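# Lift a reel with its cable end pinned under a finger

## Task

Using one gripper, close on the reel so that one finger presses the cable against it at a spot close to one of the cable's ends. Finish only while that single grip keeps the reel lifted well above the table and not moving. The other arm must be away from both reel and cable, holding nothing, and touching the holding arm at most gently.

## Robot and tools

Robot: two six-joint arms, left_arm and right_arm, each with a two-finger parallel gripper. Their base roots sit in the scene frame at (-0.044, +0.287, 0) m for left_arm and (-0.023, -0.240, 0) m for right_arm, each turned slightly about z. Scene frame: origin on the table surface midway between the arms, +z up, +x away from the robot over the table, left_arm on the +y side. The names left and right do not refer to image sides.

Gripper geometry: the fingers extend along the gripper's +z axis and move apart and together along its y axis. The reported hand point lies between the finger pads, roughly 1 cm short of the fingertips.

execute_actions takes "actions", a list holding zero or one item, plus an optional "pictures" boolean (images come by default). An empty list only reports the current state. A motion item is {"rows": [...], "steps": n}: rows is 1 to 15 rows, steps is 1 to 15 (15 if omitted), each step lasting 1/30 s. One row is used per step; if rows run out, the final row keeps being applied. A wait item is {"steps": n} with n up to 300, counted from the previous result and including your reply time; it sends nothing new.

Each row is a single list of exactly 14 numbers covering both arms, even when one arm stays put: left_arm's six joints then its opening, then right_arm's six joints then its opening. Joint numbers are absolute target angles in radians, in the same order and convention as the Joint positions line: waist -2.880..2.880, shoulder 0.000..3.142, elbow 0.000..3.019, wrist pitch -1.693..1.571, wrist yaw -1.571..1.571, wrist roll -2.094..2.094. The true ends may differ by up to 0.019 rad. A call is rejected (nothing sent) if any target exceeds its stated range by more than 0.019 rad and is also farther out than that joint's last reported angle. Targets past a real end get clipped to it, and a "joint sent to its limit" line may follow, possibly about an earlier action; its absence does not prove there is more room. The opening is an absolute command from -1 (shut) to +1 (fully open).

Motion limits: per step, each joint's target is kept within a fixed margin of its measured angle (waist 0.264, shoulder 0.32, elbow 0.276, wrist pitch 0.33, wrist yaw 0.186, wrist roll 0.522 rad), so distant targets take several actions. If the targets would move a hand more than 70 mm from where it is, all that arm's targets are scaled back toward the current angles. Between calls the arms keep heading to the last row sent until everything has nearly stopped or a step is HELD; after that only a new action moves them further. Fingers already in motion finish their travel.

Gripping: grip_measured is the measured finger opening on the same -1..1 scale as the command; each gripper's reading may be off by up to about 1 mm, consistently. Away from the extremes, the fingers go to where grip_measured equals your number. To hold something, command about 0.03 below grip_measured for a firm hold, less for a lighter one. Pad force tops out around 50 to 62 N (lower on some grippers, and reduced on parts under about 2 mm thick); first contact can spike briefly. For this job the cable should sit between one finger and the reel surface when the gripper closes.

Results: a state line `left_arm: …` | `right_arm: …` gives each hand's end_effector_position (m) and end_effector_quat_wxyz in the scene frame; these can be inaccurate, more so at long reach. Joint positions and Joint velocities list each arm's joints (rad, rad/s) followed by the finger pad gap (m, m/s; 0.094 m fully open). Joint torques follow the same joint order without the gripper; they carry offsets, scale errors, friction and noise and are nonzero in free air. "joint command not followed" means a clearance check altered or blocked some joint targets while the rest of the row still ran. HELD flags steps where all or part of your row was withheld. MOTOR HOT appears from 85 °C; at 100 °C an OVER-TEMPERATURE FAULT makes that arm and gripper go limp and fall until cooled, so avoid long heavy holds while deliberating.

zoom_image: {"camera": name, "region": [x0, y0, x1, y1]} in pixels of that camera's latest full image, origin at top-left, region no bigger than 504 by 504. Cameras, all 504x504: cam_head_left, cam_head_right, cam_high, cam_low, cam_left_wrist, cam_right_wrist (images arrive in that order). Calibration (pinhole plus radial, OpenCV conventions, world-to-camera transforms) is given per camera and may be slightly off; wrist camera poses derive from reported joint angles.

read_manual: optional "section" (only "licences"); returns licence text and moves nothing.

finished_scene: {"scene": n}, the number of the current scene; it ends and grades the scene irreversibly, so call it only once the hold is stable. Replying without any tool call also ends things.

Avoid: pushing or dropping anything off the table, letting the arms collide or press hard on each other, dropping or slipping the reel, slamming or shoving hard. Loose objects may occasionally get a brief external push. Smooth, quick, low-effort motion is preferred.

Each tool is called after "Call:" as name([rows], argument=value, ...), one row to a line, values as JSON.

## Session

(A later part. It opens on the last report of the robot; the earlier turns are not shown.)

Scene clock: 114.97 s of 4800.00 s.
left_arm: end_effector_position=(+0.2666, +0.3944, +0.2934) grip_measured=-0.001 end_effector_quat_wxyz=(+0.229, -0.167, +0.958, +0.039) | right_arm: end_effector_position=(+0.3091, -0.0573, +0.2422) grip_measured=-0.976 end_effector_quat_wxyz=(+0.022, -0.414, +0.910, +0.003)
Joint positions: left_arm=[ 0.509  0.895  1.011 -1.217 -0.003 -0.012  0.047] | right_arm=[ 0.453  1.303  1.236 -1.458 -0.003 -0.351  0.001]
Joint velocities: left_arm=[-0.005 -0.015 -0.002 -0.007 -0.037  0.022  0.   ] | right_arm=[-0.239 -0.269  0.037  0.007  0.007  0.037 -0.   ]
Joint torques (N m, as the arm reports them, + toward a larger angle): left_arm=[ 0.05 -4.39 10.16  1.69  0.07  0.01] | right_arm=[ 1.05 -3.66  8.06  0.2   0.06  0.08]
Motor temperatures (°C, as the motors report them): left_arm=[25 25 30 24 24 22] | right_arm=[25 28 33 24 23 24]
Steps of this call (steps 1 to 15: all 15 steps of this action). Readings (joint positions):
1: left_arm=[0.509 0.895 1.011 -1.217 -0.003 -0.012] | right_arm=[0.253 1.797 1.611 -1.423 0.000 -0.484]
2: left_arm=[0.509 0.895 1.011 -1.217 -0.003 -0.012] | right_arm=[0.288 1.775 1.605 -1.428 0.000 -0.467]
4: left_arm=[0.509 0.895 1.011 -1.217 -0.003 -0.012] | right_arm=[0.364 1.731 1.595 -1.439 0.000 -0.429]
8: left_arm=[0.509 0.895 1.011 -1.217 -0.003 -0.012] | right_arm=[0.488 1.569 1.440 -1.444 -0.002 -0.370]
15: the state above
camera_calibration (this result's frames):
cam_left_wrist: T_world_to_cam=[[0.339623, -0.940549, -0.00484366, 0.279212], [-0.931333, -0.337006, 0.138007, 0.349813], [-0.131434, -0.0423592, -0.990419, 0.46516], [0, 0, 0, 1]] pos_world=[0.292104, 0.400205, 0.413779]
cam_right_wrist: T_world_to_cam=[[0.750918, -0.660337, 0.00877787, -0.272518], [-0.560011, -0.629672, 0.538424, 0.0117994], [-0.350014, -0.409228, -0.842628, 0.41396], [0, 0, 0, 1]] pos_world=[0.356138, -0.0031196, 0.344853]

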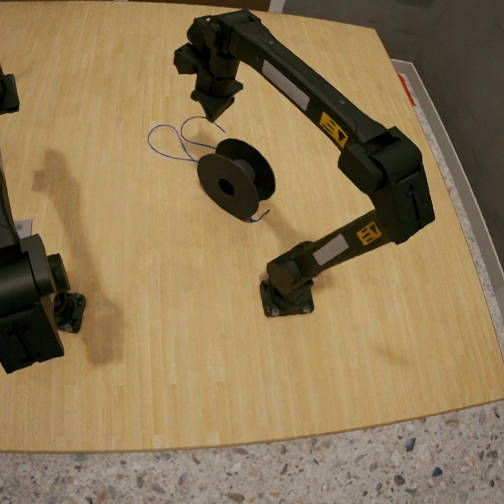

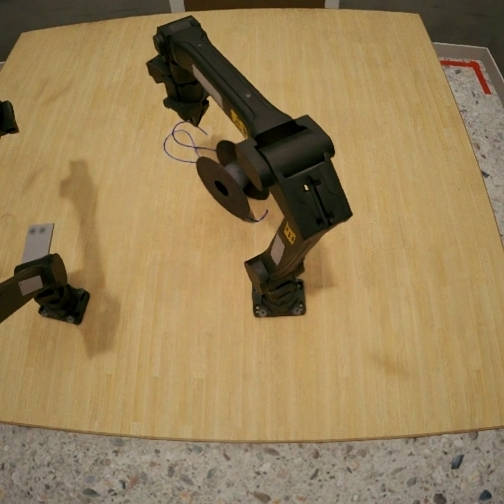

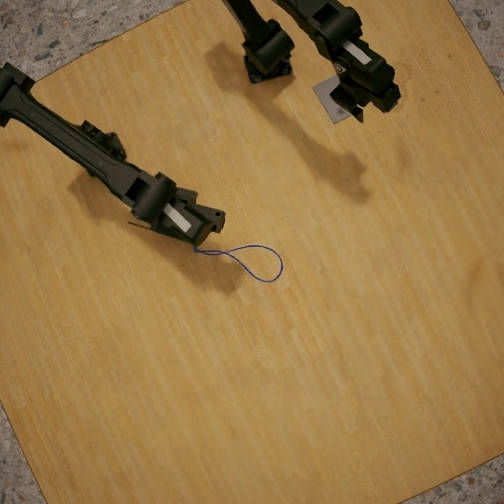

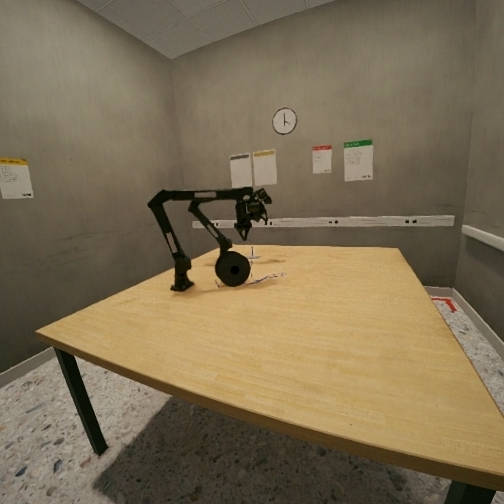

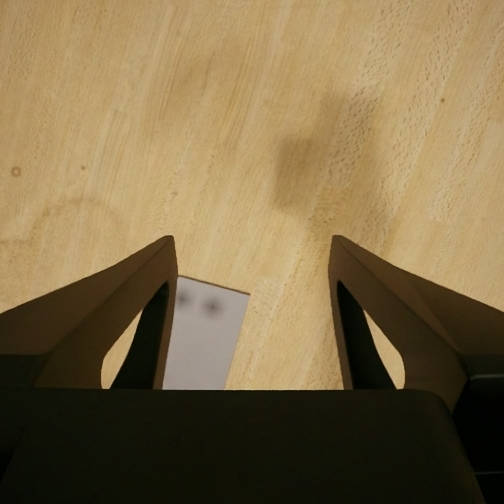

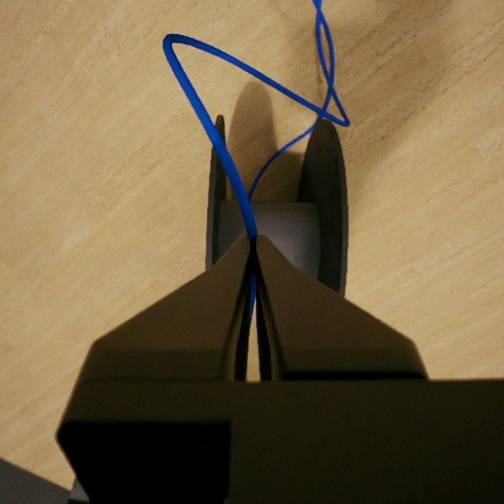

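Call:
execute_actions([
  {"rows":[[0.5,0.9,1,-1.2,0,0,0,0.39,1.2,1.11,-1.47,0,-0.38,-1],[0.5,0.9,1,-1.2,0,0,0,0.39,1.2,1.11,-1.47,0,-0.38,-1],[0.5,0.9,1,-1.2,0,0,0,0.39,1.2,1.11,-1.47,0,-0.38,-1],[0.5,0.9,1,-1.2,0,0,0,0.39,1.2,1.11,-1.47,0,-0.38,-1],[0.5,0.9,1,-1.2,0,0,0,0.39,1.2,1.11,-1.47,0,-0.38,-1],[0.5,0.9,1,-1.2,0,0,0,0.33,1.066,0.99,-1.494,0,-0.44,-1]],"steps":15},
], pictures=false)

Call:
execute_actions([
  {"rows":[[0.5,0.9,1,-1.2,0,0,0,0.33,1.066,0.97,-1.47,0,-0.44,-1],[0.5,0.9,1,-1.2,0,0,0,0.33,1.066,0.97,-1.47,0,-0.44,-1],[0.5,0.9,1,-1.2,0,0,0,0.33,1.066,0.97,-1.47,0,-0.44,-1],[0.5,0.9,1,-1.2,0,0,0,0.33,1.066,0.97,-1.47,0,-0.44,-1],[0.5,0.9,1,-1.2,0,0,0,0.33,1.08,0.92,-1.41,0,-0.44,-1]],"steps":12},
])

Scene clock: 117.73 s of 4800.00 s.
left_arm: end_effector_position=(+0.2666, +0.3944, +0.2934) grip_measured=-0.001 end_effector_quat_wxyz=(+0.229, -0.167, +0.958, +0.039) | right_arm: end_effector_position=(+0.2322, -0.1371, +0.2259) grip_measured=-0.976 end_effector_quat_wxyz=(+0.013, -0.390, +0.921, +0.001)
Joint positions: left_arm=[ 0.509  0.895  1.011 -1.217 -0.003 -0.012  0.047] | right_arm=[ 0.334  1.038  0.986 -1.494 -0.001 -0.418  0.001]
Joint velocities: left_arm=[ 0.005 -0.015 -0.002  0.007 -0.051 -0.037  0.001] | right_arm=[-0.005  0.142 -0.017 -0.002 -0.081 -0.022 -0.001]
Joint torques (N m, as the arm reports them, + toward a larger angle): left_arm=[-0.07 -4.24 10.15  1.69  0.06  0.01] | right_arm=[ 0.28 -2.24  8.04 -0.02  0.03 -0.17]
Motor temperatures (°C, as the motors report them): left_arm=[25 25 30 24 24 22] | right_arm=[25 28 33 24 23 24]
Steps of this call (steps 1 to 30: the robot went on to your last target; steps 31 to 68: nothing new was sent; steps 69 to 83: all 15 steps of this action). Readings (joint positions):
69: left_arm=[0.509 0.895 1.011 -1.217 -0.003 -0.012] | right_arm=[0.441 1.341 1.220 -1.453 -0.002 -0.348]
70: left_arm=[0.509 0.895 1.011 -1.217 -0.003 -0.012] | right_arm=[0.435 1.317 1.186 -1.451 -0.002 -0.352]
72: left_arm=[0.509 0.895 1.011 -1.217 -0.003 -0.012] | right_arm=[0.416 1.257 1.119 -1.460 -0.002 -0.357]
76: left_arm=[0.509 0.895 1.011 -1.217 -0.003 -0.012] | right_arm=[0.364 1.124 1.022 -1.476 -0.002 -0.390]
83: the state above

Scene clock: 118.13 s of 4800.00 s.
left_arm: end_effector_position=(+0.2666, +0.3944, +0.2934) grip_measured=-0.001 end_effector_quat_wxyz=(+0.229, -0.167, +0.958, +0.039) | right_arm: end_effector_position=(+0.2325, -0.1369, +0.1889) grip_measured=-0.976 end_effector_quat_wxyz=(-0.008, -0.393, +0.919, +0.001)
Joint positions: left_arm=[ 0.509  0.895  1.011 -1.217 -0.003 -0.012  0.047] | right_arm=[ 0.334  1.079  0.917 -1.424 -0.001 -0.424  0.001]
Joint velocities: left_arm=[-0.015  0.005 -0.002 -0.002  0.007 -0.022  0.001] | right_arm=[-0.005  0.024 -0.012  0.022 -0.081  0.007 -0.001]
Joint torques (N m, as the arm reports them, + toward a larger angle): left_arm=[ 0.01 -4.54 10.06  1.66  0.07  0.01] | right_arm=[ 0.07 -4.07  7.8   0.06  0.06 -0.22]
Motor temperatures (°C, as the motors report them): left_arm=[25 25 30 24 24 22] | right_arm=[25 28 33 24 23 24]
Steps of this call (steps 1 to 12: all 12 steps of this action). Readings (joint positions):
1: left_arm=[0.509 0.895 1.011 -1.217 -0.003 -0.012] | right_arm=[0.334 1.043 0.986 -1.491 -0.001 -0.419]
2: left_arm=[0.509 0.895 1.011 -1.217 -0.003 -0.012] | right_arm=[0.334 1.048 0.983 -1.487 -0.001 -0.420]
4: left_arm=[0.509 0.895 1.011 -1.217 -0.003 -0.012] | right_arm=[0.334 1.057 0.977 -1.483 -0.001 -0.422]
8: left_arm=[0.509 0.895 1.011 -1.217 -0.003 -0.012] | right_arm=[0.334 1.067 0.931 -1.430 -0.001 -0.424]
12: the state above
camera_calibration (this result's frames):
cam_left_wrist: T_world_to_cam=[[0.339623, -0.940549, -0.00484366, 0.279212], [-0.931333, -0.337006, 0.138007, 0.349813], [-0.131434, -0.0423592, -0.990419, 0.46516], [0, 0, 0, 1]] pos_world=[0.292104, 0.400205, 0.413779]
cam_right_wrist: T_world_to_cam=[[0.720103, -0.693767, -0.0117739, -0.260621], [-0.557491, -0.588589, 0.585462, -0.0564239], [-0.413105, -0.415029, -0.810614, 0.317499], [0, 0, 0, 1]] pos_world=[0.287379, -0.0822495, 0.287335]

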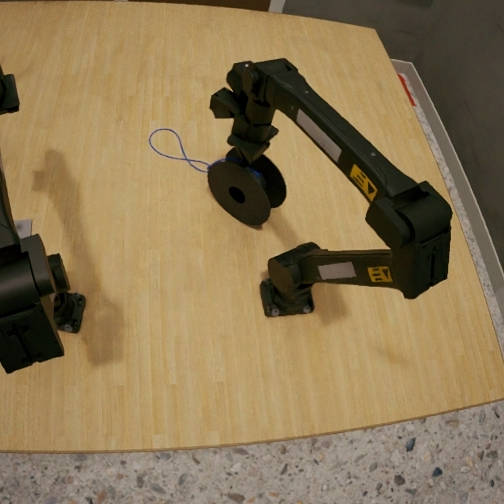

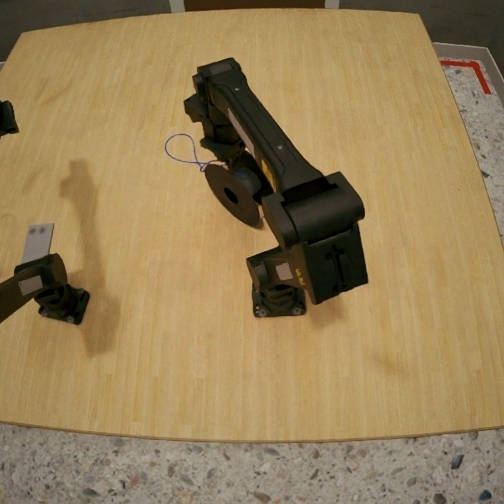

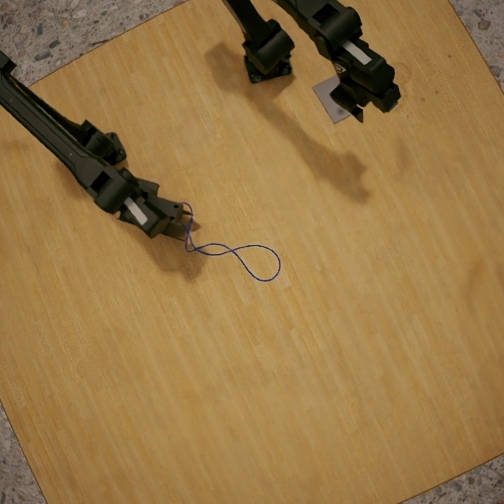

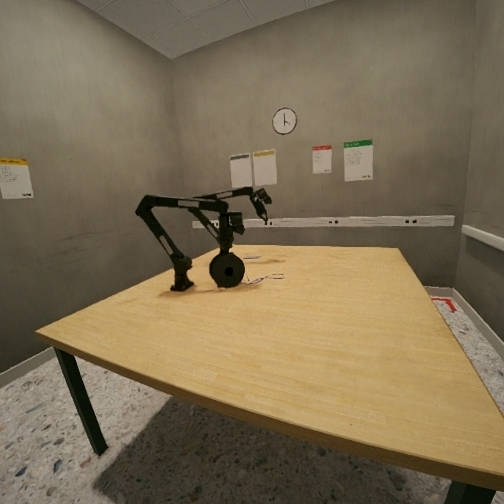

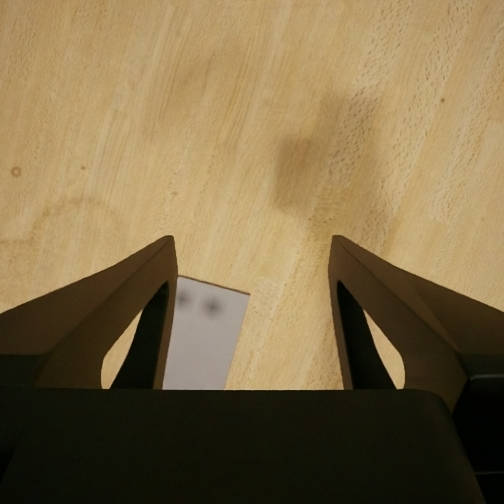

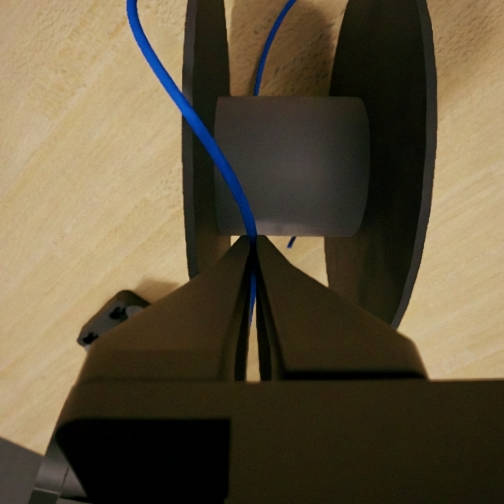

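Call:
execute_actions([
  {"rows":[[0.5,0.9,1,-1.2,0,0,0,0.34,1.095,0.87,-1.35,0,-0.44,-1],[0.5,0.9,1,-1.2,0,0,0,0.34,1.095,0.87,-1.35,0,-0.44,-1],[0.5,0.9,1,-1.2,0,0,0,0.34,1.095,0.87,-1.35,0,-0.44,-1],[0.5,0.9,1,-1.2,0,0,0,0.34,1.095,0.87,-1.35,0,-0.44,-1],[0.5,0.9,1,-1.2,0,0,0,0.34,1.11,0.82,-1.285,0,-0.44,-1],[0.5,0.9,1,-1.2,0,0,0,0.34,1.11,0.82,-1.285,0,-0.44,-1],[0.5,0.9,1,-1.2,0,0,0,0.34,1.11,0.82,-1.285,0,-0.44,-1],[0.5,0.9,1,-1.2,0,0,0,0.34,1.11,0.82,-1.285,0,-0.44,-1],[0.5,0.9,1,-1.2,0,0,0,0.34,1.11,0.82,-1.285,0,-0.44,-1],[0.5,0.9,1,-1.2,0,0,0,0.34,1.11,0.82,-1.285,0,-0.44,-1],[0.5,0.9,1,-1.2,0,0,0,0.34,1.11,0.82,-1.285,0,-0.44,-0.7]],"steps":15},
])

Scene clock: 120.70 s of 4800.00 s.
left_arm: end_effector_position=(+0.2666, +0.3944, +0.2934) grip_measured=-0.001 end_effector_quat_wxyz=(+0.229, -0.167, +0.958, +0.039) | right_arm: end_effector_position=(+0.2316, -0.1373, +0.1433) grip_measured=-0.702 end_effector_quat_wxyz=(-0.010, -0.394, +0.919, +0.001)
Joint positions: left_arm=[ 0.509  0.895  1.011 -1.217 -0.003 -0.012  0.047] | right_arm=[ 0.334  1.11   0.816 -1.297 -0.001 -0.426  0.014]
Joint velocities: left_arm=[-0.024  0.015 -0.007 -0.017  0.022  0.037  0.   ] | right_arm=[-0.015 -0.005 -0.002  0.002  0.022  0.007  0.   ]
Joint torques (N m, as the arm reports them, + toward a larger angle): left_arm=[ 0.09 -4.17 10.1   1.65  0.06  0.02] | right_arm=[ 1.9  -3.61  7.72  0.01  0.05 -0.17]
Motor temperatures (°C, as the motors report them): left_arm=[25 25 30 24 24 22] | right_arm=[25 27 33 24 23 24]
Steps of this call (steps 1 to 15: the robot went on to your last target; steps 16 to 62: nothing new was sent; steps 63 to 77: all 15 steps of this action). Readings (joint positions):
63: left_arm=[0.509 0.895 1.011 -1.217 -0.003 -0.012] | right_arm=[0.334 1.079 0.911 -1.409 -0.001 -0.425]
64: left_arm=[0.509 0.895 1.011 -1.217 -0.003 -0.012] | right_arm=[0.334 1.079 0.902 -1.389 -0.001 -0.425]
66: left_arm=[0.509 0.895 1.011 -1.217 -0.003 -0.012] | right_arm=[0.334 1.083 0.883 -1.369 -0.001 -0.425]
70: left_arm=[0.509 0.895 1.011 -1.217 -0.003 -0.012] | right_arm=[0.334 1.096 0.829 -1.308 -0.001 -0.425]
77: the state above
camera_calibration (this result's frames):
cam_left_wrist: T_world_to_cam=[[0.339623, -0.940549, -0.00484366, 0.279212], [-0.931333, -0.337006, 0.138007, 0.349813], [-0.131434, -0.0423592, -0.990419, 0.46516], [0, 0, 0, 1]] pos_world=[0.292104, 0.400205, 0.413779]
cam_right_wrist: T_world_to_cam=[[0.720838, -0.692966, -0.013816, -0.260514], [-0.554114, -0.588146, 0.589103, -0.0317089], [-0.416355, -0.416992, -0.80794, 0.280083], [0, 0, 0, 1]] pos_world=[0.286831, -0.0823845, 0.24137]

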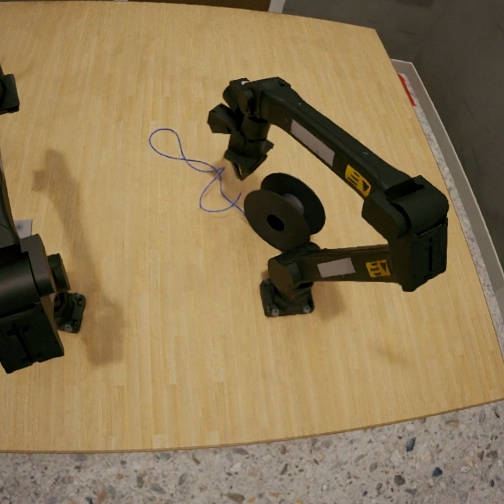

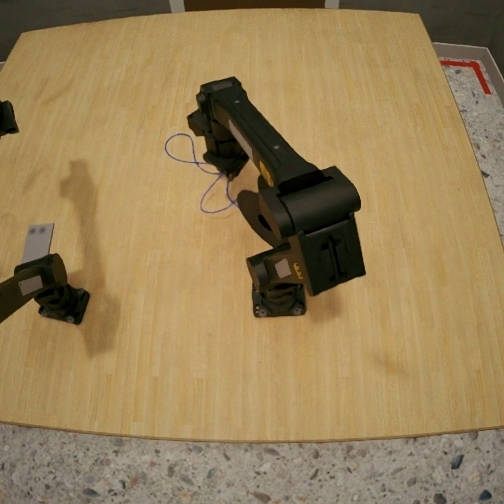

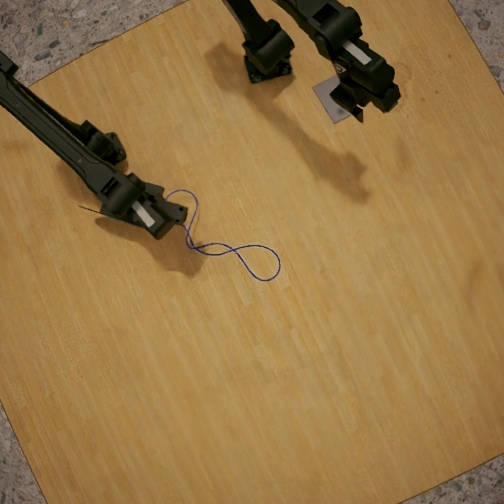

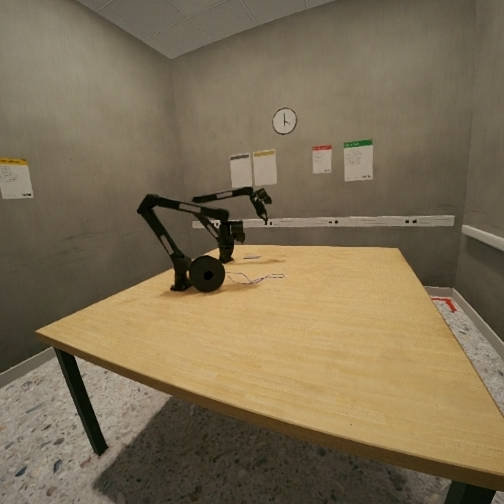

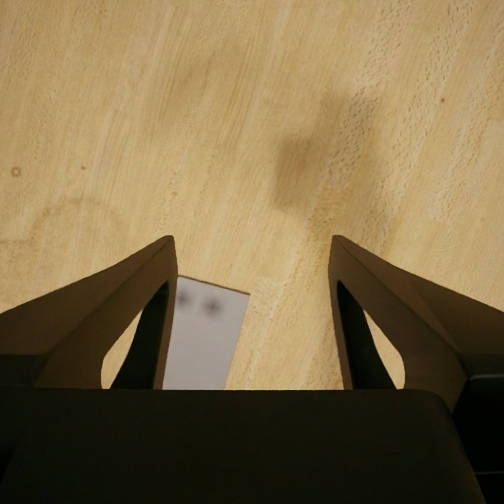

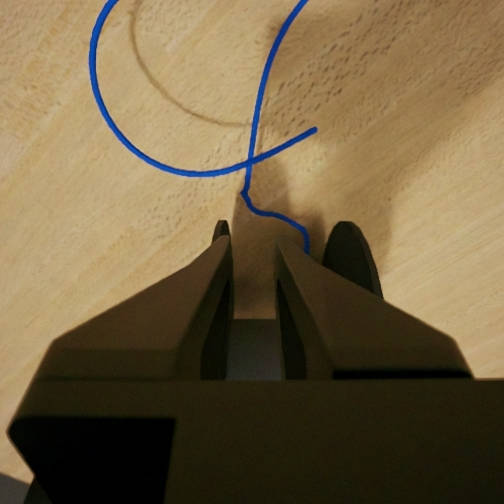

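Call:
execute_actions([
  {"rows":[[0.5,0.9,1,-1.2,0,0,0,0.34,1.1,0.95,-1.4,0,-0.44,-0.3],[0.5,0.9,1,-1.2,0,0,0,0.34,1.1,0.95,-1.4,0,-0.44,-0.3],[0.5,0.9,1,-1.2,0,0,0,0.34,1.1,0.95,-1.4,0,-0.44,-0.3],[0.5,0.9,1,-1.2,0,0,0,0.34,1.1,1.15,-1.55,0,-0.44,-0.3],[0.5,0.9,1,-1.2,0,0,0,0.34,1.1,1.15,-1.55,0,-0.44,-0.3],[0.5,0.9,1,-1.2,0,0,0,0.34,1.1,1.15,-1.55,0,-0.44,-0.3],[0.5,0.9,1,-1.2,0,0,0,0.2,1.2,1.35,-1.5,0,-0.3,-0.3],[0.5,0.9,1,-1.2,0,0,0,0.2,1.2,1.35,-1.5,0,-0.3,-0.3],[0.5,0.9,1,-1.2,0,0,0,-1.3,1.2,1.35,-1.4,0,0,-0.3]],"steps":15},
], pictures=false)

Call:
execute_actions([
  {"rows":[[0.5,0.9,1,-1.2,0,0,0,-1.3,1.2,1.35,-1.4,0,0,-0.3]],"steps":15},
], pictures=false)

Call:
execute_actions([
  {"steps":10},
])

Scene clock: 123.80 s of 4800.00 s.
left_arm: end_effector_position=(+0.2666, +0.3944, +0.2934) grip_measured=-0.001 end_effector_quat_wxyz=(+0.229, -0.167, +0.958, +0.039) | right_arm: end_effector_position=(+0.3442, -0.2100, +0.2857) grip_measured=-0.301 end_effector_quat_wxyz=(+0.100, -0.139, +0.985, -0.004)
Joint positions: left_arm=[ 0.509  0.895  1.011 -1.217 -0.003 -0.012  0.047] | right_arm=[ 0.031  1.175  1.229 -1.425 -0.004 -0.199  0.033]
Joint velocities: left_arm=[-0.005  0.005 -0.002  0.002 -0.007  0.022 -0.001] | right_arm=[-1.578  0.122  0.496  0.149 -0.022  0.652 -0.001]
Joint torques (N m, as the arm reports them, + toward a larger angle): left_arm=[-0.13 -4.22 10.05  1.79  0.04  0.04] | right_arm=[-1.08 -5.04 10.57  0.1   0.12  0.09]
Motor temperatures (°C, as the motors report them): left_arm=[25 25 30 24 24 22] | right_arm=[25 27 33 24 23 24]
Steps of this call (steps 1 to 15: the robot went on to your last target; steps 16 to 78: nothing new was sent; steps 79 to 93: all 15 steps of this action). Readings (joint positions):
79: left_arm=[0.509 0.895 1.011 -1.217 -0.003 -0.012] | right_arm=[0.334 1.111 0.824 -1.317 -0.001 -0.426]
80: left_arm=[0.509 0.895 1.011 -1.217 -0.003 -0.012] | right_arm=[0.334 1.112 0.838 -1.348 -0.001 -0.426]
82: left_arm=[0.509 0.895 1.011 -1.217 -0.003 -0.012] | right_arm=[0.334 1.112 0.878 -1.397 -0.001 -0.426]
86: left_arm=[0.509 0.895 1.011 -1.217 -0.003 -0.012] | right_arm=[0.314 1.123 1.022 -1.482 -0.003 -0.405]
93: the state above

Scene clock: 124.30 s of 4800.00 s.
left_arm: end_effector_position=(+0.2666, +0.3944, +0.2934) grip_measured=-0.001 end_effector_quat_wxyz=(+0.229, -0.167, +0.958, +0.039) | right_arm: end_effector_position=(+0.2271, -0.5339, +0.2951) grip_measured=-0.301 end_effector_quat_wxyz=(+0.104, +0.397, +0.911, -0.049)
Joint positions: left_arm=[ 0.509  0.895  1.011 -1.217 -0.003 -0.012  0.047] | right_arm=[-0.915  1.202  1.271 -1.409 -0.003 -0.043  0.033]
Joint velocities: left_arm=[-0.015  0.005  0.007 -0.002  0.037 -0.081 -0.001] | right_arm=[-1.88   0.005 -0.022  0.017 -0.007  0.11  -0.001]
Joint torques (N m, as the arm reports them, + toward a larger angle): left_arm=[-0.03 -4.27 10.02  1.72  0.07  0.02] | right_arm=[ 0.63 -6.63 11.71  0.51  0.11  0.09]
Motor temperatures (°C, as the motors report them): left_arm=[25 25 30 24 24 22] | right_arm=[25 27 33 24 23 24]
Steps of this call (steps 1 to 15: all 15 steps of this action). Readings (joint positions):
1: left_arm=[0.509 0.895 1.011 -1.217 -0.003 -0.012] | right_arm=[-0.024 1.180 1.244 -1.420 -0.004 -0.177]
2: left_arm=[0.509 0.895 1.011 -1.217 -0.003 -0.012] | right_arm=[-0.083 1.183 1.256 -1.415 -0.004 -0.157]
4: left_arm=[0.509 0.895 1.011 -1.217 -0.003 -0.012] | right_arm=[-0.205 1.187 1.268 -1.411 -0.004 -0.123]
8: left_arm=[0.509 0.895 1.011 -1.217 -0.003 -0.012] | right_arm=[-0.462 1.194 1.271 -1.409 -0.003 -0.078]
15: the state above

Scene clock: 124.63 s of 4800.00 s.
left_arm: end_effector_position=(+0.2666, +0.3944, +0.2934) grip_measured=-0.001 end_effector_quat_wxyz=(+0.229, -0.167, +0.958, +0.039) | right_arm: end_effector_position=(+0.0867, -0.6140, +0.3024) grip_measured=-0.301 end_effector_quat_wxyz=(+0.097, +0.587, +0.800, -0.076)
Joint positions: left_arm=[ 0.509  0.895  1.011 -1.217 -0.003 -0.012  0.047] | right_arm=[-1.331  1.203  1.288 -1.409  0.004 -0.017  0.033]
Joint velocities: left_arm=[-0.015 -0.015  0.007  0.017 -0.051  0.007  0.   ] | right_arm=[ 0.132  0.024  0.051 -0.002  0.007 -0.007 -0.   ]
Joint torques (N m, as the arm reports them, + toward a larger angle): left_arm=[ 0.18 -4.88 10.    1.77  0.05  0.02] | right_arm=[ 2.77 -6.33 12.12  0.68 -0.06  0.1 ]
Motor temperatures (°C, as the motors report them): left_arm=[25 25 30 24 24 22] | right_arm=[25 27 34 24 23 24]
Steps of this call (steps 1 to 10: the robot went on to your last target). Readings (joint positions):
1: left_arm=[0.509 0.895 1.011 -1.217 -0.003 -0.012] | right_arm=[-0.979 1.203 1.271 -1.409 -0.003 -0.040]
2: left_arm=[0.509 0.895 1.011 -1.217 -0.003 -0.012] | right_arm=[-1.043 1.203 1.271 -1.409 -0.003 -0.038]
4: left_arm=[0.509 0.895 1.011 -1.217 -0.003 -0.012] | right_arm=[-1.172 1.203 1.271 -1.409 -0.002 -0.032]
8: left_arm=[0.509 0.895 1.011 -1.217 -0.003 -0.012] | right_arm=[-1.330 1.203 1.283 -1.409 0.005 -0.019]
10: the state above
camera_calibration (this result's frames):
cam_left_wrist: T_world_to_cam=[[0.339623, -0.940549, -0.00484366, 0.279212], [-0.931333, -0.337006, 0.138007, 0.349813], [-0.131434, -0.0423592, -0.990419, 0.46516], [0, 0, 0, 1]] pos_world=[0.292104, 0.400205, 0.413779]
cam_right_wrist: T_world_to_cam=[[-0.954973, -0.296676, 0.0031288, -0.10069], [-0.27606, 0.892378, 0.357003, 0.469112], [-0.108706, 0.340065, -0.934098, 0.6258], [0, 0, 0, 1]] pos_world=[0.101375, -0.661311, 0.417398]

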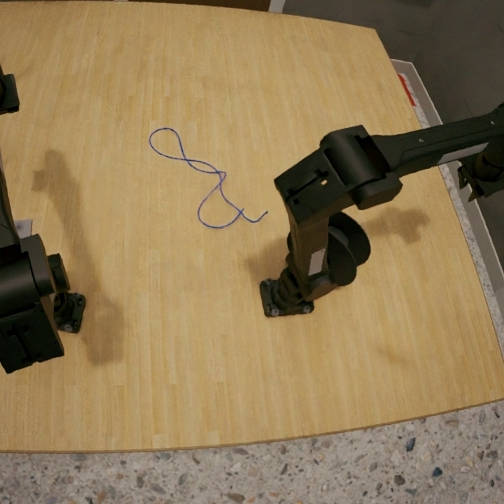

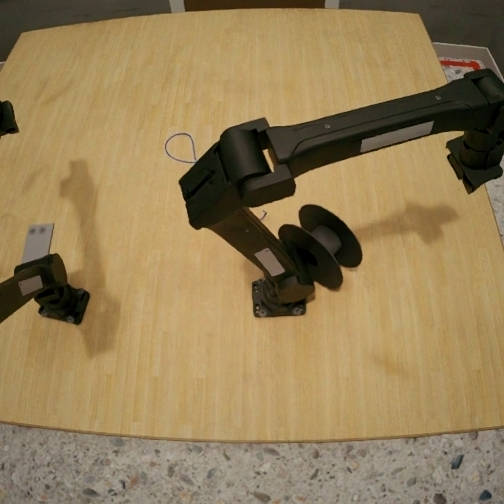

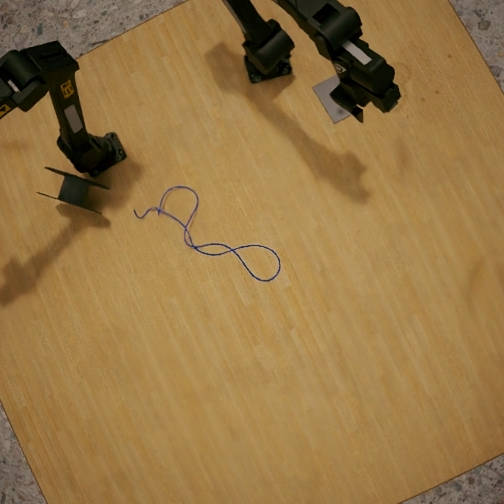

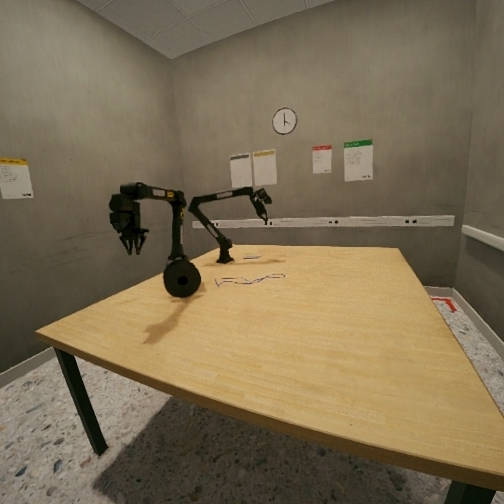

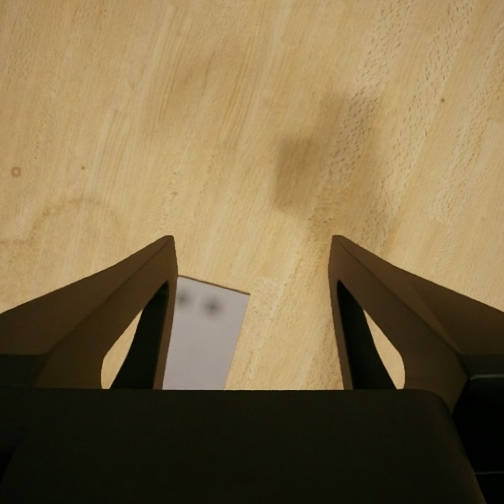

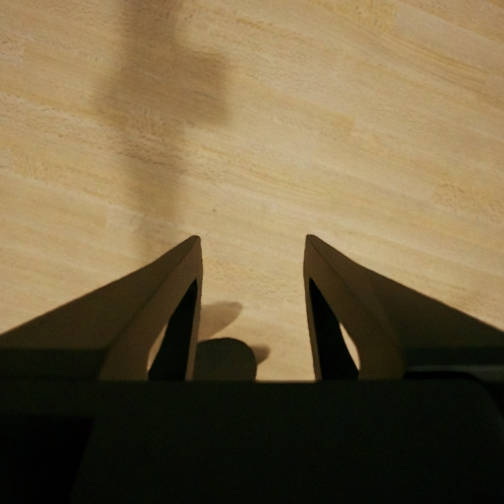

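Call:
execute_actions([
  {"rows":[[0.5,0.9,1,-1.2,0,0,0,-1.2,0.75,0.95,-1.6,0,-0.8,-0.2],[0.5,0.9,1,-1.2,0,0,0,-1.2,0.75,0.95,-1.6,0,-0.8,-0.2],[0.5,0.9,1,-1.2,0,0,0,-1.2,0.75,0.95,-1.6,0,-0.8,-0.2],[0.5,0.9,1,-1.2,0,0,0,-1.2,0.75,0.95,-1.6,0,-0.8,-0.2],[0.5,0.9,1,-1.2,0,0,0,-1.2,0.75,0.95,-1.6,0,-0.8,-0.2],[0.5,0.9,1,-1.2,0,0,0,-1.2,0.75,0.95,-1.6,0,-0.8,-0.2],[0.5,0.9,1,-1.2,0,0,0,-1.2,0.75,0.95,-1.6,0,-0.8,-0.2],[0.5,0.9,1,-1.2,0,0,0,-0.35,0.74,0.93,-1.68,0,-1.12,-0.2]],"steps":15},
], pictures=false)

Call:
execute_actions([
  {"rows":[[0.5,0.9,1,-1.2,0,0,0,-0.35,0.74,0.93,-1.68,0,-1.12,-0.2]],"steps":15},
])

Scene clock: 128.43 s of 4800.00 s.
left_arm: end_effector_position=(+0.2666, +0.3944, +0.2934) grip_measured=-0.001 end_effector_quat_wxyz=(+0.229, -0.167, +0.958, +0.039) | right_arm: end_effector_position=(+0.1308, -0.3313, +0.2733) grip_measured=-0.201 end_effector_quat_wxyz=(+0.053, -0.213, +0.975, -0.049)
Joint positions: left_arm=[ 0.509  0.895  1.011 -1.217 -0.003 -0.012  0.047] | right_arm=[-0.581  0.691  0.935 -1.671  0.    -0.96   0.038]
Joint velocities: left_arm=[ 0.005 -0.005  0.002  0.002 -0.007 -0.022 -0.001] | right_arm=[ 2.857  0.239 -0.007 -0.007 -0.007 -0.901  0.   ]
Joint torques (N m, as the arm reports them, + toward a larger angle): left_arm=[ 0.06 -4.33 10.1   1.74  0.06  0.03] | right_arm=[ 0.28  2.64  7.13 -0.22 -0.07 -0.22]
Motor temperatures (°C, as the motors report them): left_arm=[25 25 30 24 24 22] | right_arm=[25 27 35 24 23 24]
Steps of this call (steps 1 to 30: the robot went on to your last target; steps 31 to 99: nothing new was sent; steps 100 to 114: all 15 steps of this action). Readings (joint positions):
100: left_arm=[0.509 0.895 1.011 -1.217 -0.003 -0.012] | right_arm=[-1.310 1.193 1.274 -1.414 0.003 -0.053]
101: left_arm=[0.509 0.895 1.011 -1.217 -0.003 -0.012] | right_arm=[-1.303 1.168 1.238 -1.428 0.003 -0.098]
103: left_arm=[0.509 0.895 1.011 -1.217 -0.003 -0.012] | right_arm=[-1.281 1.091 1.140 -1.472 0.003 -0.193]
107: left_arm=[0.509 0.895 1.011 -1.217 -0.003 -0.012] | right_arm=[-1.212 0.868 0.973 -1.571 0.007 -0.469]
114: the state above

Scene clock: 128.93 s of 4800.00 s.
left_arm: end_effector_position=(+0.2666, +0.3944, +0.2934) grip_measured=-0.001 end_effector_quat_wxyz=(+0.229, -0.167, +0.958, +0.039) | right_arm: end_effector_position=(+0.1552, -0.2924, +0.2629) grip_measured=-0.201 end_effector_quat_wxyz=(+0.033, -0.396, +0.917, -0.026)
Joint positions: left_arm=[ 0.509  0.895  1.011 -1.217 -0.003 -0.012  0.047] | right_arm=[-0.335  0.746  0.932 -1.671 -0.003 -1.1    0.038]
Joint velocities: left_arm=[-0.005  0.005  0.002 -0.012 -0.022 -0.037  0.   ] | right_arm=[ 0.005 -0.034  0.007 -0.007 -0.037 -0.081  0.   ]
Joint torques (N m, as the arm reports them, + toward a larger angle): left_arm=[ 0.41 -4.35 10.08  1.73  0.06  0.02] | right_arm=[-0.45 -0.46  7.62 -0.31  0.01 -0.22]
Motor temperatures (°C, as the motors report them): left_arm=[25 25 30 24 24 22] | right_arm=[25 26 35 24 23 24]
Steps of this call (steps 1 to 15: all 15 steps of this action). Readings (joint positions):
1: left_arm=[0.509 0.895 1.011 -1.217 -0.003 -0.012] | right_arm=[-0.486 0.701 0.935 -1.671 0.000 -0.990]
2: left_arm=[0.509 0.895 1.011 -1.217 -0.003 -0.012] | right_arm=[-0.408 0.713 0.935 -1.671 -0.001 -1.014]
4: left_arm=[0.509 0.895 1.011 -1.217 -0.003 -0.012] | right_arm=[-0.334 0.734 0.934 -1.671 -0.003 -1.049]
8: left_arm=[0.509 0.895 1.011 -1.217 -0.003 -0.012] | right_arm=[-0.333 0.746 0.932 -1.671 -0.003 -1.082]
15: the state above
camera_calibration (this result's frames):
cam_left_wrist: T_world_to_cam=[[0.339623, -0.940549, -0.00484366, 0.279212], [-0.931333, -0.337006, 0.138007, 0.349813], [-0.131434, -0.0423592, -0.990419, 0.46516], [0, 0, 0, 1]] pos_world=[0.292104, 0.400205, 0.413779]
cam_right_wrist: T_world_to_cam=[[0.722606, -0.687702, 0.0700458, -0.332049], [-0.60753, -0.583469, 0.538954, -0.212847], [-0.32977, -0.432006, -0.839418, 0.270708], [0, 0, 0, 1]] pos_world=[0.199901, -0.235593, 0.36521]

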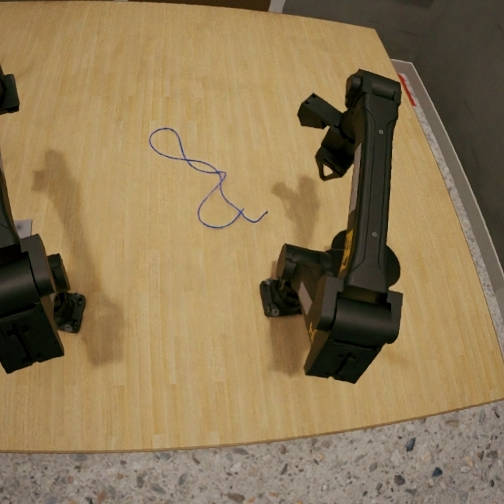

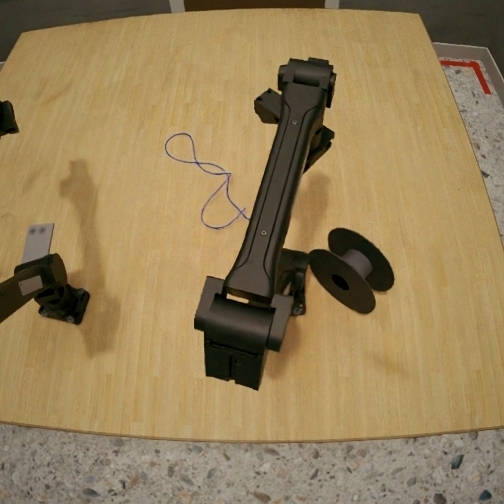

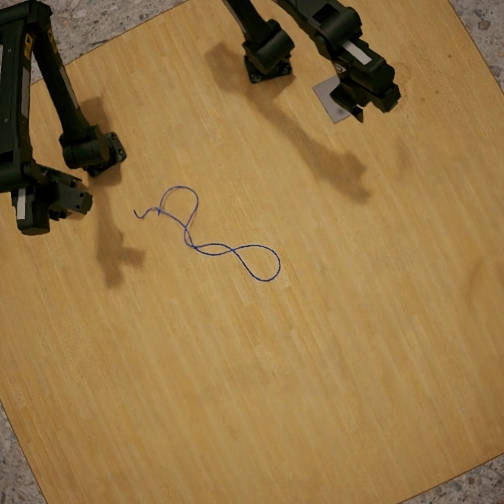

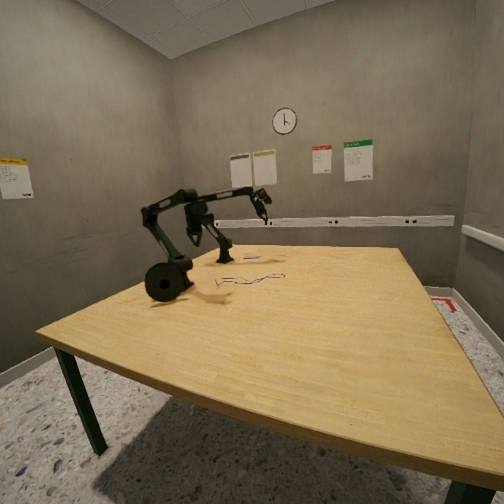

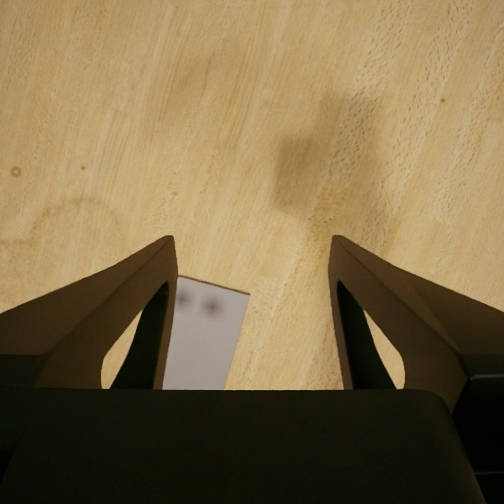

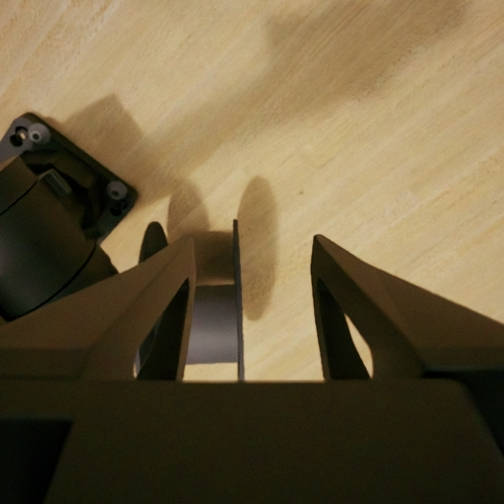

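Call:
execute_actions([
  {"rows":[[0.5,0.9,1,-1.2,0,0,0,-1.32,0.78,0.94,-1.66,0,1.05,-0.1]],"steps":15},
], pictures=false)

Call:
execute_actions([
  {"rows":[[0.5,0.9,1,-1.2,0,0,0,-1.32,0.8,0.93,-1.66,0,1.05,-0.1]],"steps":15},
], pictures=false)

Call:
execute_actions([
  {"rows":[[0.5,0.9,1,-1.2,0,0,0,-1.32,0.82,0.91,-1.65,0,1.05,-0.1]],"steps":10},
])

Scene clock: 132.33 s of 4800.00 s.
left_arm: end_effector_position=(+0.2666, +0.3944, +0.2934) grip_measured=-0.001 end_effector_quat_wxyz=(+0.229, -0.167, +0.958, +0.039) | right_arm: end_effector_position=(+0.0291, -0.4267, +0.2561) grip_measured=-0.101 end_effector_quat_wxyz=(+0.023, +0.736, +0.676, -0.013)
Joint positions: left_arm=[ 0.509  0.895  1.011 -1.217 -0.003 -0.012  0.047] | right_arm=[-1.342  0.788  0.932 -1.662  0.003  0.364  0.042]
Joint velocities: left_arm=[ 0.005 -0.015  0.012  0.007 -0.007  0.022 -0.001] | right_arm=[ 0.063 -0.005 -0.002  0.012  0.051  2.806 -0.   ]
Joint torques (N m, as the arm reports them, + toward a larger angle): left_arm=[-0.11 -4.61 10.04  1.75  0.07  0.03] | right_arm=[ 1.55 -0.76  8.24  0.08 -0.06 -0.04]
Motor temperatures (°C, as the motors report them): left_arm=[25 25 30 24 24 22] | right_arm=[25 26 34 24 23 24]
Steps of this call (steps 1 to 15: the robot went on to your last target; steps 16 to 87: nothing new was sent; steps 88 to 102: all 15 steps of this action). Readings (joint positions):
88: left_arm=[0.509 0.895 1.011 -1.217 -0.003 -0.012] | right_arm=[-0.360 0.748 0.932 -1.671 -0.009 -1.023]
89: left_arm=[0.509 0.895 1.011 -1.217 -0.003 -0.012] | right_arm=[-0.427 0.751 0.932 -1.671 -0.009 -0.925]
91: left_arm=[0.509 0.895 1.011 -1.217 -0.003 -0.012] | right_arm=[-0.607 0.764 0.932 -1.669 -0.006 -0.728]
95: left_arm=[0.509 0.895 1.011 -1.217 -0.003 -0.012] | right_arm=[-0.995 0.786 0.932 -1.663 -0.002 -0.332]
102: the state above

Scene clock: 132.83 s of 4800.00 s.
left_arm: end_effector_position=(+0.2666, +0.3944, +0.2934) grip_measured=-0.001 end_effector_quat_wxyz=(+0.229, -0.167, +0.958, +0.039) | right_arm: end_effector_position=(+0.0303, -0.4268, +0.2555) grip_measured=-0.101 end_effector_quat_wxyz=(+0.024, +0.911, +0.411, -0.005)
Joint positions: left_arm=[ 0.509  0.895  1.011 -1.217 -0.003 -0.012  0.047] | right_arm=[-1.336  0.791  0.932 -1.662  0.003  1.009  0.042]
Joint velocities: left_arm=[ 0.005 -0.005 -0.002  0.012  0.037 -0.022  0.   ] | right_arm=[-0.015 -0.005  0.002 -0.007  0.125  0.183 -0.   ]
Joint torques (N m, as the arm reports them, + toward a larger angle): left_arm=[ 0.   -4.46 10.14  1.7   0.05  0.  ] | right_arm=[ 1.7  -0.02  7.73 -0.24 -0.02  0.07]
Motor temperatures (°C, as the motors report them): left_arm=[25 25 30 24 24 22] | right_arm=[25 26 34 24 23 24]
Steps of this call (steps 1 to 15: all 15 steps of this action). Readings (joint positions):
1: left_arm=[0.509 0.895 1.011 -1.217 -0.003 -0.012] | right_arm=[-1.339 0.788 0.932 -1.662 0.003 0.463]
2: left_arm=[0.509 0.895 1.011 -1.217 -0.003 -0.012] | right_arm=[-1.337 0.788 0.932 -1.662 0.003 0.562]
4: left_arm=[0.509 0.895 1.011 -1.217 -0.003 -0.012] | right_arm=[-1.336 0.790 0.932 -1.662 0.003 0.731]
8: left_arm=[0.509 0.895 1.011 -1.217 -0.003 -0.012] | right_arm=[-1.336 0.791 0.932 -1.662 0.003 0.912]
15: the state above

Scene clock: 133.17 s of 4800.00 s.
left_arm: end_effector_position=(+0.2666, +0.3944, +0.2934) grip_measured=-0.001 end_effector_quat_wxyz=(+0.229, -0.167, +0.958, +0.039) | right_arm: end_effector_position=(+0.0301, -0.4260, +0.2433) grip_measured=-0.101 end_effector_quat_wxyz=(+0.001, +0.916, +0.400, -0.002)
Joint positions: left_arm=[ 0.509  0.895  1.011 -1.217 -0.003 -0.012  0.047] | right_arm=[-1.336  0.818  0.912 -1.662  0.003  1.032  0.042]
Joint velocities: left_arm=[ 0.015 -0.024  0.002 -0.007  0.022 -0.051 -0.   ] | right_arm=[ 0.005 -0.024  0.002 -0.012 -0.022  0.037 -0.001]
Joint torques (N m, as the arm reports them, + toward a larger angle): left_arm=[-0.12 -4.34 10.05  1.73  0.07  0.03] | right_arm=[ 2.53  0.01  7.6  -0.12 -0.01  0.03]
Motor temperatures (°C, as the motors report them): left_arm=[25 25 30 24 24 22] | right_arm=[25 26 34 24 23 24]
Steps of this call (steps 1 to 10: all 10 steps of this action). Readings (joint positions):
1: left_arm=[0.509 0.895 1.011 -1.217 -0.003 -0.012] | right_arm=[-1.336 0.793 0.930 -1.662 0.003 1.014]
2: left_arm=[0.509 0.895 1.011 -1.217 -0.003 -0.012] | right_arm=[-1.336 0.795 0.927 -1.662 0.003 1.019]
4: left_arm=[0.509 0.895 1.011 -1.217 -0.003 -0.012] | right_arm=[-1.336 0.803 0.919 -1.662 0.003 1.025]
8: left_arm=[0.509 0.895 1.011 -1.217 -0.003 -0.012] | right_arm=[-1.336 0.817 0.912 -1.662 0.003 1.031]
10: the state above
camera_calibration (this result's frames):
cam_left_wrist: T_world_to_cam=[[0.339623, -0.940549, -0.00484366, 0.279212], [-0.931333, -0.337006, 0.138007, 0.349813], [-0.131434, -0.0423592, -0.990419, 0.46516], [0, 0, 0, 1]] pos_world=[0.292104, 0.400205, 0.413779]
cam_right_wrist: T_world_to_cam=[[-0.730834, 0.682537, -0.00491332, 0.313515], [0.558248, 0.601862, 0.571071, 0.105811], [0.392734, 0.414615, -0.820886, 0.489623], [0, 0, 0, 1]] pos_world=[-0.0222329, -0.480674, 0.343039]

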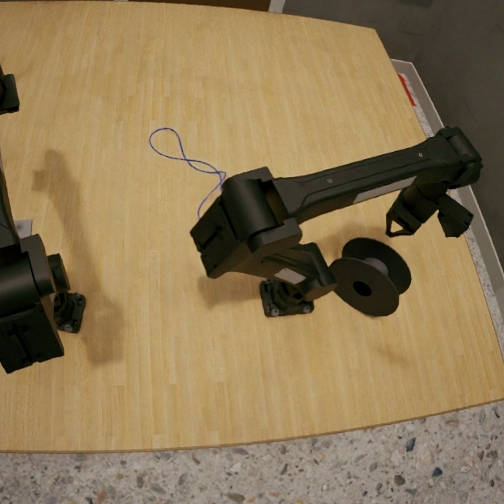

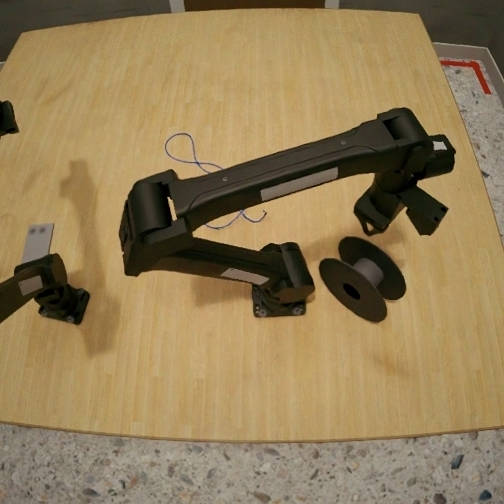

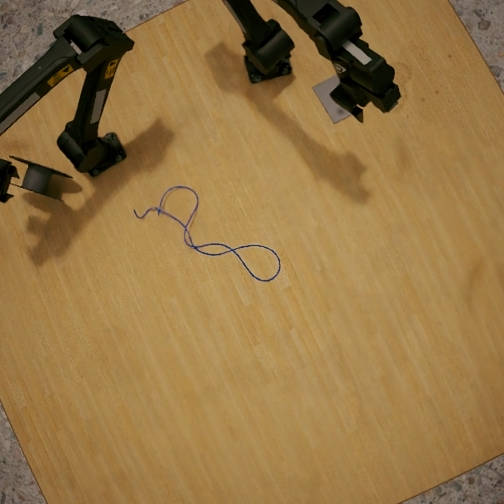

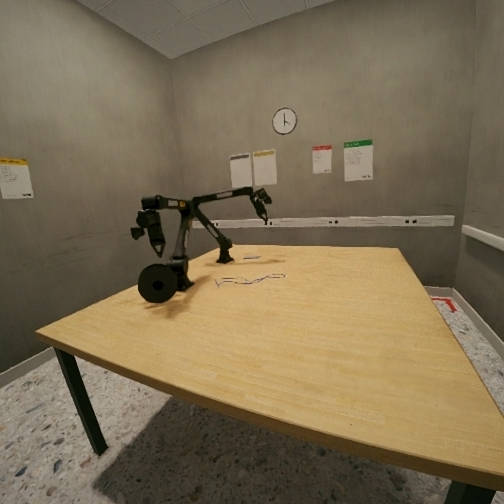

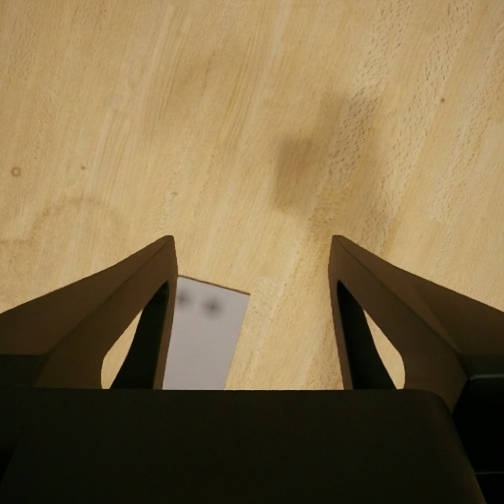

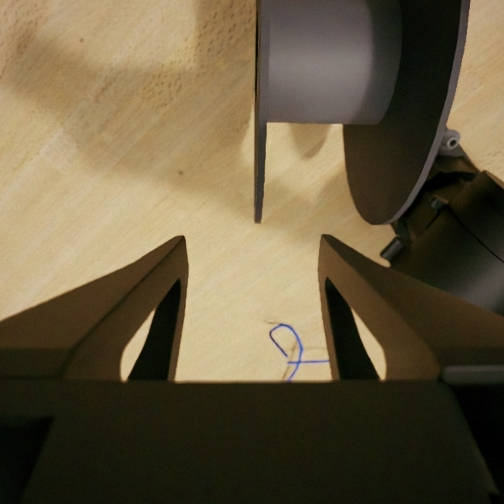

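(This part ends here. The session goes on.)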